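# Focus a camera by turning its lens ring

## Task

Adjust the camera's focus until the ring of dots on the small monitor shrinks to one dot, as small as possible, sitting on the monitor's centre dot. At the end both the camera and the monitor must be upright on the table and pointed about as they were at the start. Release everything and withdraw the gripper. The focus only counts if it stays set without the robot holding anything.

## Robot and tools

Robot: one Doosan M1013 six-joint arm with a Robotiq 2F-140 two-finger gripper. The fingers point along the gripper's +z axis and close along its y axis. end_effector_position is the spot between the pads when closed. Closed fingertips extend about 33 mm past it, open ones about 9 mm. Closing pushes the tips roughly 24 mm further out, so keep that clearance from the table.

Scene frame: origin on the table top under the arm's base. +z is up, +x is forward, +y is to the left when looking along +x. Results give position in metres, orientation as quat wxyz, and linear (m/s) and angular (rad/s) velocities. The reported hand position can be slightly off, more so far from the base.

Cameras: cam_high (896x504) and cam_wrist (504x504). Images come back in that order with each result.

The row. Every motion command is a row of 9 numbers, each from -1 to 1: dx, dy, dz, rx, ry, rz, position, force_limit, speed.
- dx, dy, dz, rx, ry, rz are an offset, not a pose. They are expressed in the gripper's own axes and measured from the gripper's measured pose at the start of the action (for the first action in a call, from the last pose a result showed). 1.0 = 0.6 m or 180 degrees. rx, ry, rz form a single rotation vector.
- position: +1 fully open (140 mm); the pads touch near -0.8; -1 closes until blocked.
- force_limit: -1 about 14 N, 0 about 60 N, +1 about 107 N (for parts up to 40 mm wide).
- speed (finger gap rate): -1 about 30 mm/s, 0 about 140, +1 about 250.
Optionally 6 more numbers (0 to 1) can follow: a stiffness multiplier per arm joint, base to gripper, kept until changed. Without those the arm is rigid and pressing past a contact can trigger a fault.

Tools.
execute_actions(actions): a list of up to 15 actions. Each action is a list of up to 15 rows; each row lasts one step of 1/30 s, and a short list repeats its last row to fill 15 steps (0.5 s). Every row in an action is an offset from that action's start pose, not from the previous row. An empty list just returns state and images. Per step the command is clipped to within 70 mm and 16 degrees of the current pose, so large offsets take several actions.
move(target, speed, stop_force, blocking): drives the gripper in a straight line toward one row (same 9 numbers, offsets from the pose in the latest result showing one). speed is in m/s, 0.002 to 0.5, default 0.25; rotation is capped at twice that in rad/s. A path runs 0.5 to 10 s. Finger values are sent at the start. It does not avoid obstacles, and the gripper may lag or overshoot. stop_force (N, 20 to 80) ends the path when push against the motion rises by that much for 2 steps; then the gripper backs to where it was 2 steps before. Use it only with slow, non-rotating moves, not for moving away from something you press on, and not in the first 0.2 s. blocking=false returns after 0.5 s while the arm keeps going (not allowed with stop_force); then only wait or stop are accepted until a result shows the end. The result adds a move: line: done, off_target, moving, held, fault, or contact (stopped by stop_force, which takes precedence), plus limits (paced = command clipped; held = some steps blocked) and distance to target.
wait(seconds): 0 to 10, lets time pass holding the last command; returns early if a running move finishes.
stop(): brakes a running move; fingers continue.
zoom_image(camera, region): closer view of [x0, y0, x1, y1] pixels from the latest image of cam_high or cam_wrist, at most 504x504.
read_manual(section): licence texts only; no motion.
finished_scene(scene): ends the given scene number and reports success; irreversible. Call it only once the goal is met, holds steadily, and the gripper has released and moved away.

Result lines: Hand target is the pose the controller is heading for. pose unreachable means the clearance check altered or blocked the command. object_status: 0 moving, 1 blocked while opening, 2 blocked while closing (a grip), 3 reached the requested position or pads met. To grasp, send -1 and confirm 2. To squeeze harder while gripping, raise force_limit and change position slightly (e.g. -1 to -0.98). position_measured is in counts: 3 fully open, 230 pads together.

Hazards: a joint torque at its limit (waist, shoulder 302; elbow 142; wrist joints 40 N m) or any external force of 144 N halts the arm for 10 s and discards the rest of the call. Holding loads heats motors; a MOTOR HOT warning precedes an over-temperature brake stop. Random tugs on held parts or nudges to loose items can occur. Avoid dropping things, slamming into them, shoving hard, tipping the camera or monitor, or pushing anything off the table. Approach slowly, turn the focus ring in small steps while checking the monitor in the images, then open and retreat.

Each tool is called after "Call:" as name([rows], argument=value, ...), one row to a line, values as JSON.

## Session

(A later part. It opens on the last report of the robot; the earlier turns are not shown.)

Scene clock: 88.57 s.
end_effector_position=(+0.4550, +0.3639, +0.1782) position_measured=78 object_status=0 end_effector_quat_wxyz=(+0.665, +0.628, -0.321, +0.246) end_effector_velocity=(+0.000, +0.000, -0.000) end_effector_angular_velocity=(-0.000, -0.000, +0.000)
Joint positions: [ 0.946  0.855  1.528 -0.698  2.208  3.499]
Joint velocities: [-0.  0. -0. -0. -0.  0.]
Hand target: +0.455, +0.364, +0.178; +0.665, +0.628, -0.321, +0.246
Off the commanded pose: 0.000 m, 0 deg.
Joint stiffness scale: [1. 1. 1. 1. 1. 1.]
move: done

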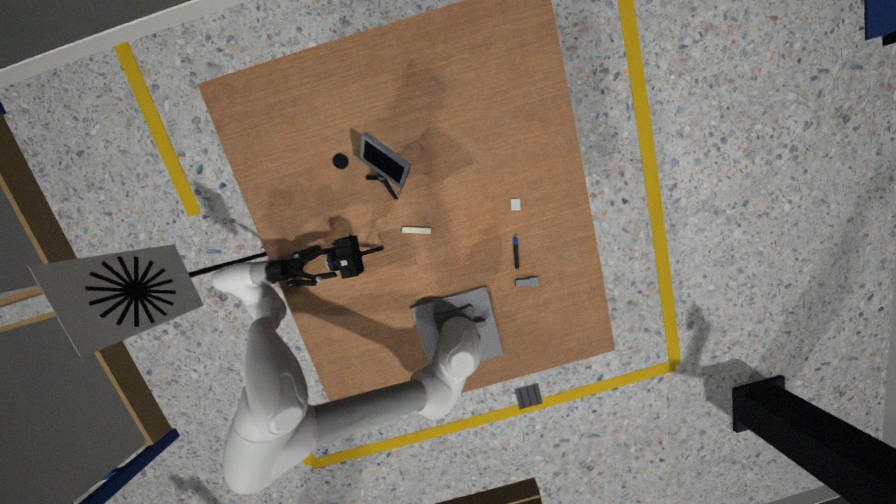

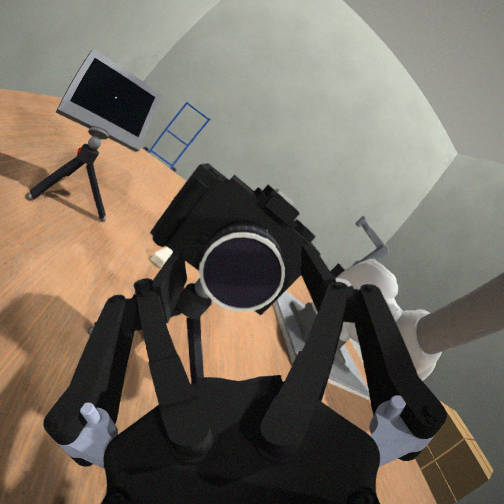

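Call:
move(target=[0,0,0,0,0,-0.27,0.4,-0.8,-0.8], speed=0.4)

Call:
zoom_image(camera="cam_wrist", region=[225, 10, 275, 60])

Scene clock: 94.60 s.
end_effector_position=(+0.4550, +0.3639, +0.1782) position_measured=78 object_status=3 end_effector_quat_wxyz=(+0.708, +0.704, -0.036, -0.047) end_effector_velocity=(+0.000, -0.000, -0.000) end_effector_angular_velocity=(+0.001, +0.010, +0.000)
Joint positions: [ 0.946  0.855  1.528 -0.698  2.208  2.657]
Joint velocities: [-0.     0.     0.    -0.    -0.001 -0.01 ]
Hand target: +0.455, +0.364, +0.178; +0.708, +0.704, -0.034, -0.049
Off the commanded pose: 0.000 m, 0 deg.
Joint stiffness scale: [1. 1. 1. 1. 1. 1.]
move: done

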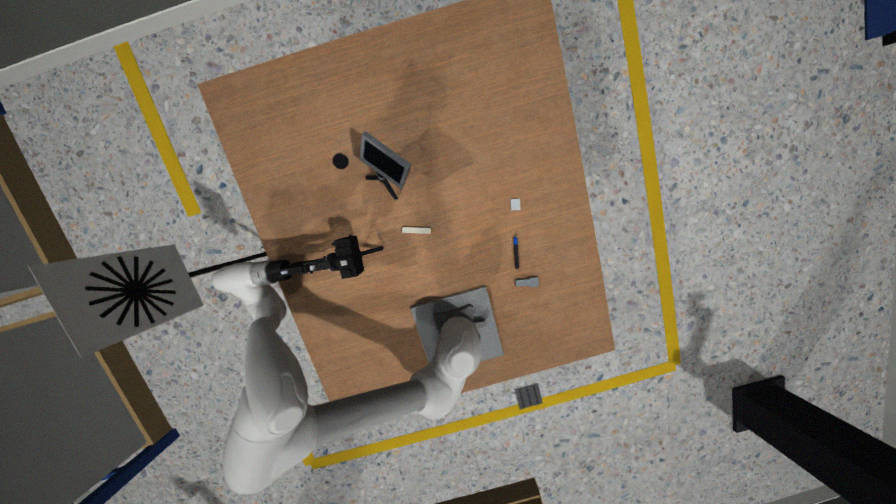

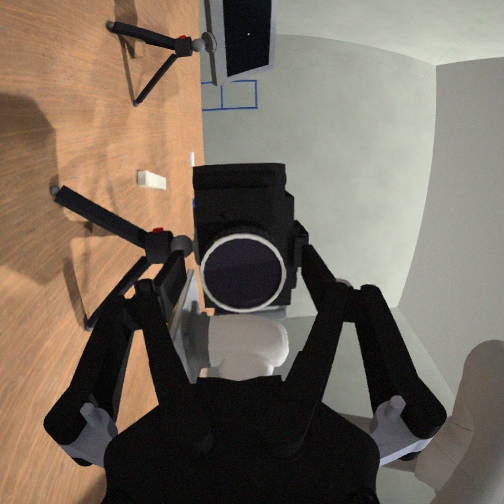

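Region (225, 10, 275, 60) of cam_wrist's 504x504 image, scaled by 10.080, with more detail than that image has.

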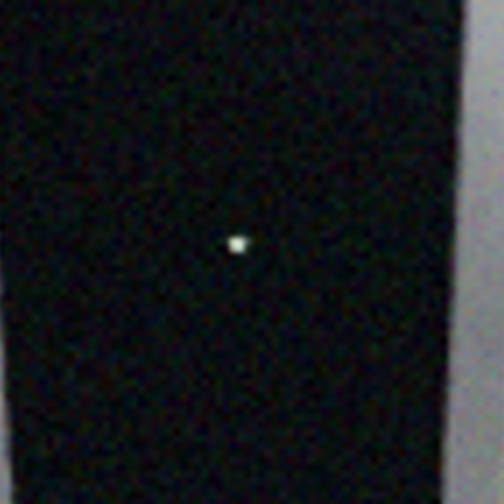

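Call:
move(target=[0,0,0,0,0,0,-1,-0.8,-0.9])

Call:
zoom_image(camera="cam_wrist", region=[225, 10, 275, 60])

Call:
move(target=[0,0,0,0,0,-0.02,-1,-0.8,-0.9], speed=0.1)

Call:
zoom_image(camera="cam_wrist", region=[235, 10, 285, 60])

Call:
move(target=[0,0,0,0,0,0.038,-1,-0.8,-0.9], speed=0.1)

Call:
zoom_image(camera="cam_wrist", region=[215, 10, 265, 60])

Scene clock: 105.77 s.
end_effector_position=(+0.4550, +0.3639, +0.1782) position_measured=131 object_status=0 end_effector_quat_wxyz=(+0.708, +0.704, -0.036, -0.048) end_effector_velocity=(-0.000, -0.000, -0.000) end_effector_angular_velocity=(-0.001, +0.001, -0.000)
Joint positions: [ 0.946  0.855  1.528 -0.698  2.208  2.656]
Joint velocities: [-0.     0.     0.001 -0.    -0.    -0.   ]
Hand target: +0.455, +0.364, +0.178; +0.708, +0.704, -0.036, -0.047
Off the commanded pose: 0.000 m, 0 deg.
Joint stiffness scale: [1. 1. 1. 1. 1. 1.]
move: done

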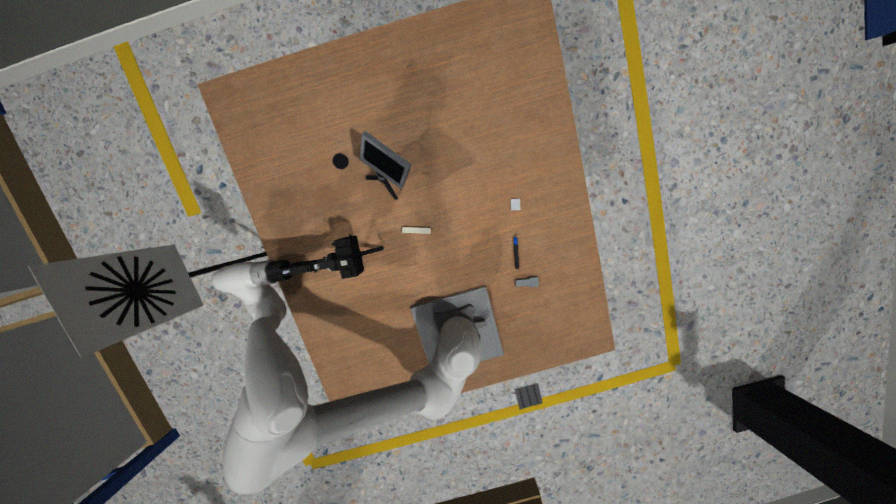

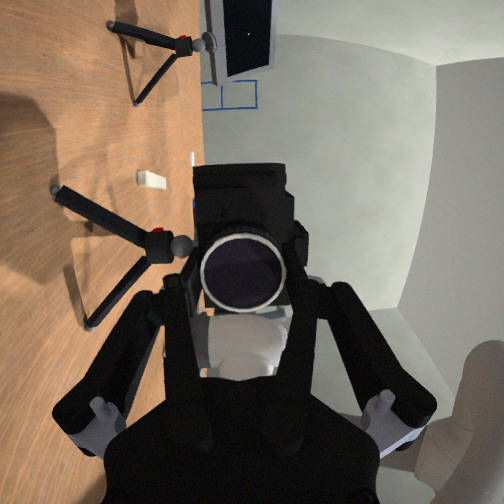

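Region (225, 10, 275, 60) of cam_wrist's 504x504 image, scaled by 10.080, with more detail than that image has.

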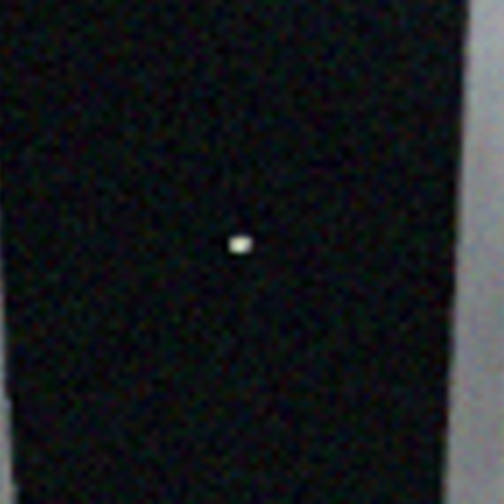

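Scene clock: 106.50 s.
end_effector_position=(+0.4550, +0.3639, +0.1782) position_measured=131 object_status=2 end_effector_quat_wxyz=(+0.706, +0.705, -0.016, -0.068) end_effector_velocity=(-0.000, -0.000, -0.000) end_effector_angular_velocity=(+0.001, +0.010, +0.000)
Joint positions: [ 0.946  0.855  1.528 -0.698  2.208  2.599]
Joint velocities: [ 0.     0.     0.001 -0.    -0.    -0.009]
Hand target: +0.455, +0.364, +0.178; +0.706, +0.705, -0.014, -0.070
Off the commanded pose: 0.000 m, 0 deg.
Joint stiffness scale: [1. 1. 1. 1. 1. 1.]
move: done

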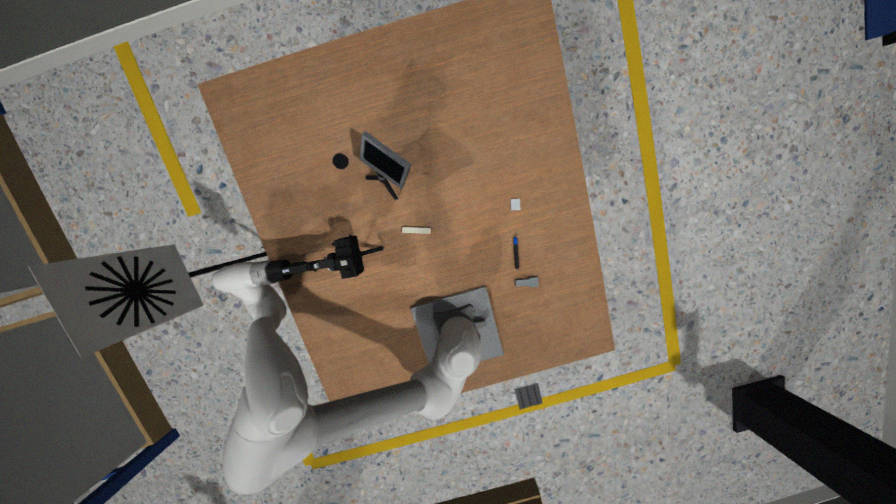

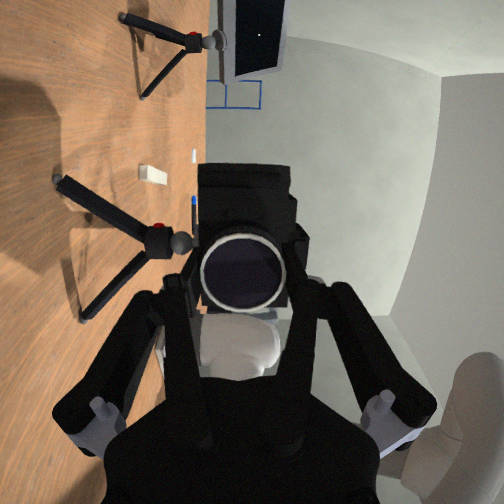

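Region (235, 10, 285, 60) of cam_wrist's 504x504 image, scaled by 10.080, with more detail than that image has.

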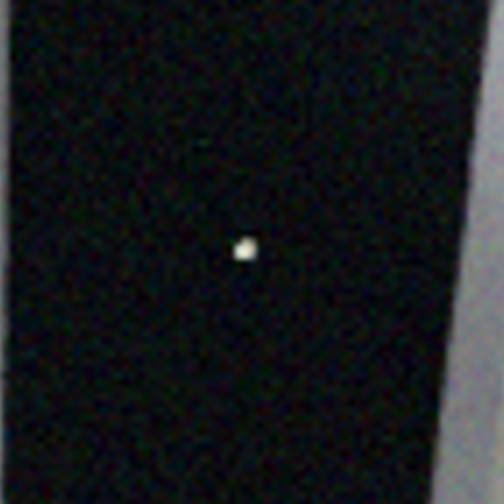

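Scene clock: 107.43 s.
end_effector_position=(+0.4550, +0.3639, +0.1782) position_measured=131 object_status=2 end_effector_quat_wxyz=(+0.709, +0.702, -0.056, -0.028) end_effector_velocity=(-0.000, +0.000, +0.000) end_effector_angular_velocity=(-0.001, -0.010, +0.000)
Joint positions: [ 0.946  0.855  1.528 -0.698  2.208  2.713]
Joint velocities: [ 0.   -0.   -0.    0.    0.    0.01]
Hand target: +0.455, +0.364, +0.178; +0.709, +0.702, -0.058, -0.025
Off the commanded pose: 0.000 m, 0 deg.
Joint stiffness scale: [1. 1. 1. 1. 1. 1.]
move: done

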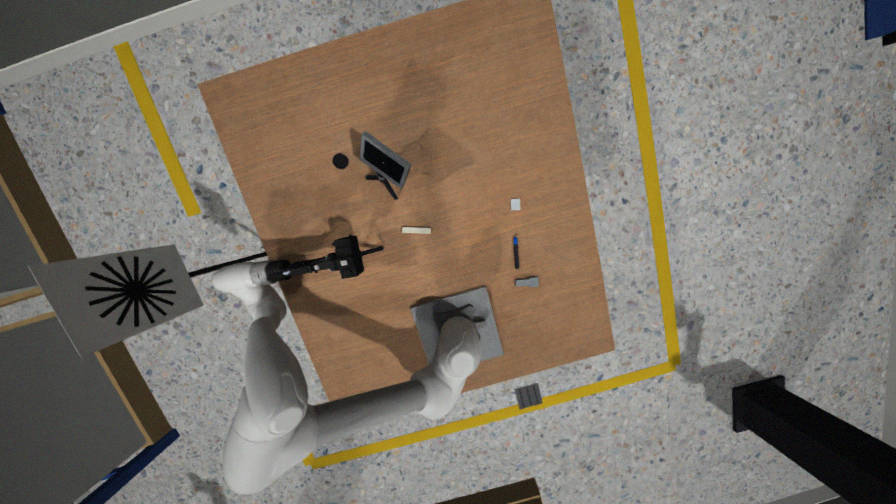

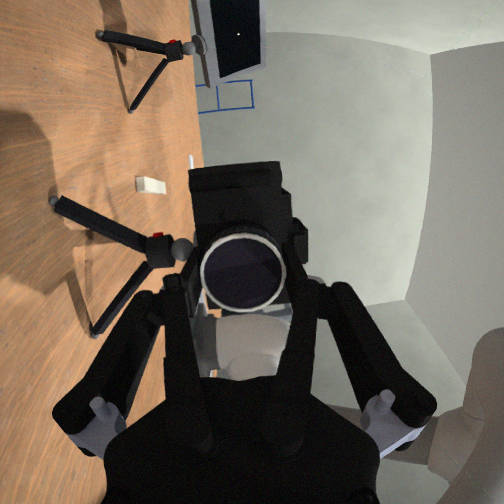

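Region (215, 10, 265, 60) of cam_wrist's 504x504 image, scaled by 10.080, with more detail than that image has.

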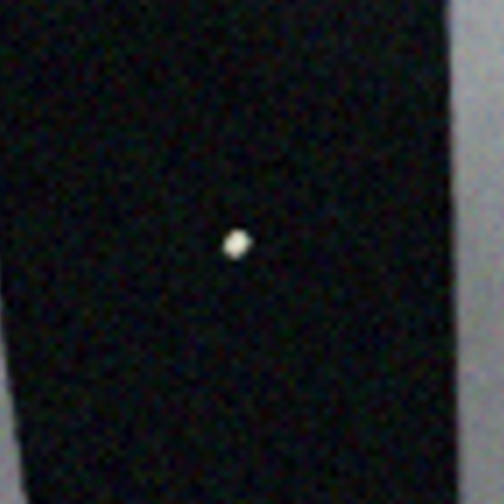

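Call:
move(target=[0,0,0,0,0,-0.026,-1,-0.8,-0.9], speed=0.1)

Call:
move(target=[0,0,0,0,0,0,0.4,-0.8,-0.8])

Call:
zoom_image(camera="cam_wrist", region=[228, 10, 278, 60])

Call:
move(target=[0,0,-0.17,0,0,0,0.4,-0.8,-0.8])

Call:
zoom_image(camera="cam_wrist", region=[228, 30, 278, 80])

Scene clock: 114.67 s.
end_effector_position=(+0.4550, +0.3639, +0.1782) position_measured=131 object_status=2 end_effector_quat_wxyz=(+0.707, +0.704, -0.029, -0.054) end_effector_velocity=(+0.000, +0.000, -0.001) end_effector_angular_velocity=(+0.001, +0.013, +0.000)
Joint positions: [ 0.946  0.855  1.528 -0.698  2.208  2.637]
Joint velocities: [-0.     0.001 -0.    -0.    -0.    -0.013]
Hand target: +0.455, +0.364, +0.178; +0.707, +0.704, -0.027, -0.057
Off the commanded pose: 0.000 m, 0 deg.
Joint stiffness scale: [1. 1. 1. 1. 1. 1.]
move: done

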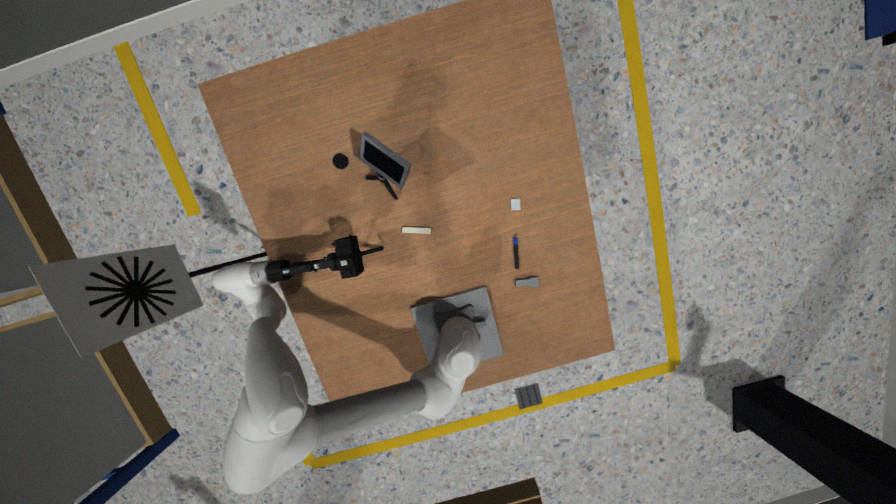

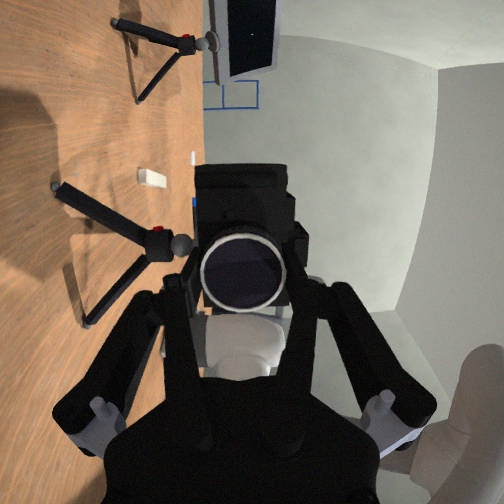

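Scene clock: 115.50 s.
end_effector_position=(+0.4550, +0.3639, +0.1782) position_measured=78 object_status=0 end_effector_quat_wxyz=(+0.707, +0.704, -0.029, -0.054) end_effector_velocity=(+0.000, +0.000, -0.000) end_effector_angular_velocity=(-0.000, -0.001, +0.000)
Joint positions: [ 0.946  0.855  1.528 -0.698  2.208  2.637]
Joint velocities: [ 0.     0.001 -0.001 -0.     0.     0.001]
Hand target: +0.455, +0.364, +0.178; +0.707, +0.704, -0.029, -0.054
Off the commanded pose: 0.000 m, 0 deg.
Joint stiffness scale: [1. 1. 1. 1. 1. 1.]
move: done

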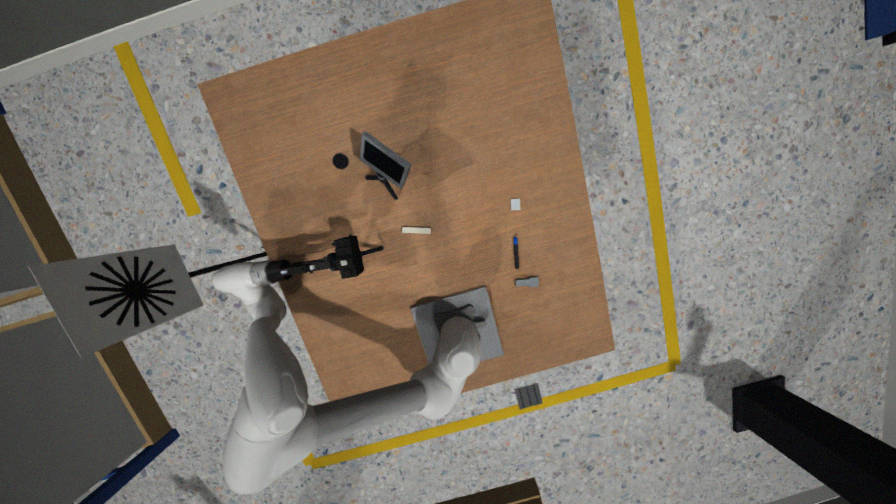

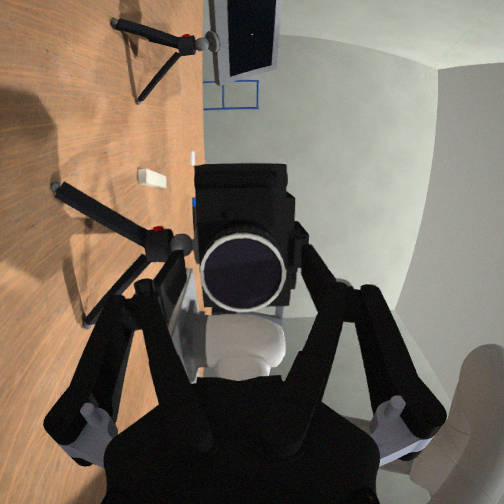

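Region (228, 10, 278, 60) of cam_wrist's 504x504 image, scaled by 10.080, with more detail than that image has.

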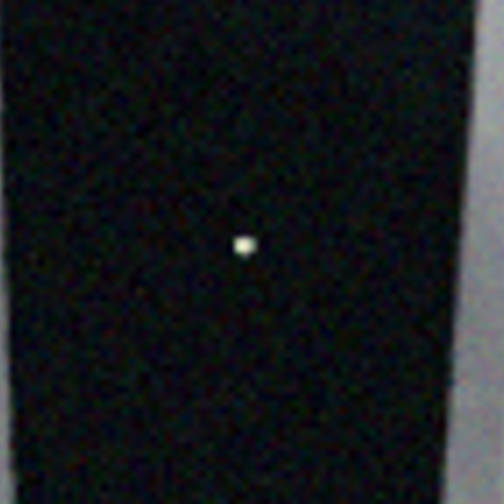

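Scene clock: 116.47 s.
end_effector_position=(+0.4663, +0.4618, +0.1763) position_measured=78 object_status=3 end_effector_quat_wxyz=(+0.707, +0.704, -0.030, -0.056) end_effector_velocity=(+0.000, +0.001, -0.000) end_effector_angular_velocity=(-0.001, +0.002, -0.002)
Joint positions: [ 0.999  0.963  1.297 -0.698  2.329  2.575]
Joint velocities: [-0.     0.002 -0.004  0.     0.003 -0.002]
Hand target: +0.467, +0.465, +0.177; +0.707, +0.704, -0.029, -0.054
Off the commanded pose: 0.004 m, 0 deg.
Joint stiffness scale: [1. 1. 1. 1. 1. 1.]
move: off_target

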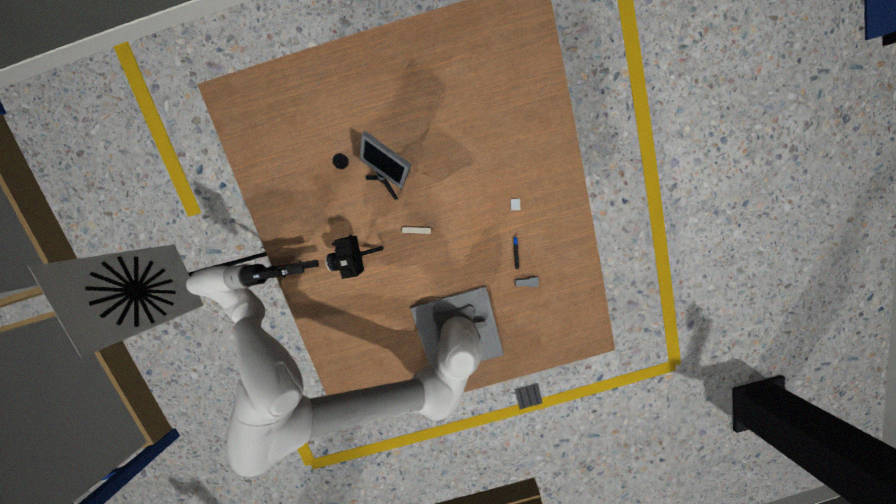

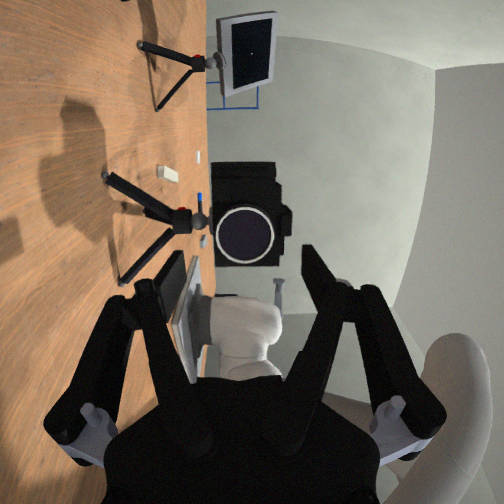

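Region (228, 30, 278, 80) of cam_wrist's 504x504 image, scaled by 10.080, with more detail than that image has.

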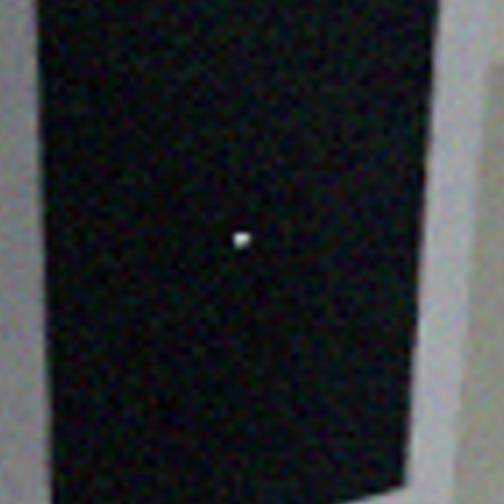

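Call:
move(target=[0,0.25,0,0,0,0,1,-0.8,0], speed=0.35)

Call:
finished_scene(scene=2)

Scene clock: 120.40 s.
end_effector_position=(+0.4693, +0.4622, +0.3215) position_measured=3 object_status=3 end_effector_quat_wxyz=(+0.708, +0.704, -0.028, -0.057) end_effector_velocity=(+0.000, -0.001, +0.001) end_effector_angular_velocity=(-0.004, +0.004, +0.001)
Joint positions: [ 0.996  0.828  1.258 -0.835  2.453  2.39 ]
Joint velocities: [-0.    -0.001  0.002 -0.005  0.002 -0.007]
Hand target: +0.472, +0.462, +0.326; +0.707, +0.704, -0.030, -0.056
Off the commanded pose: 0.005 m, 0 deg.
Joint stiffness scale: [1. 1. 1. 1. 1. 1.]
move: off_target

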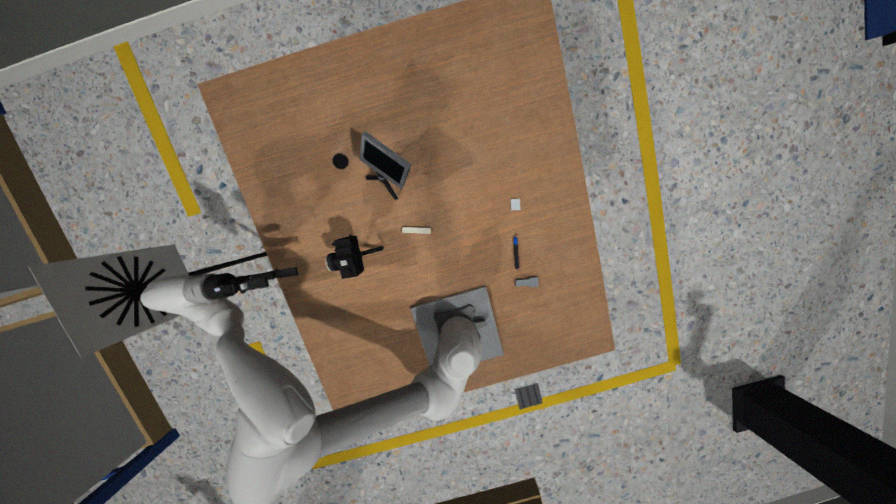

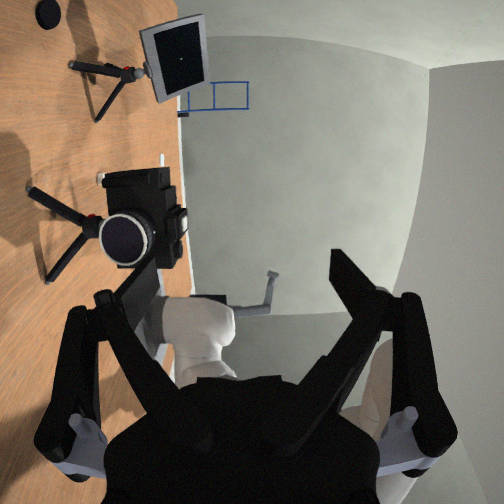

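The scene is finished: the task was done.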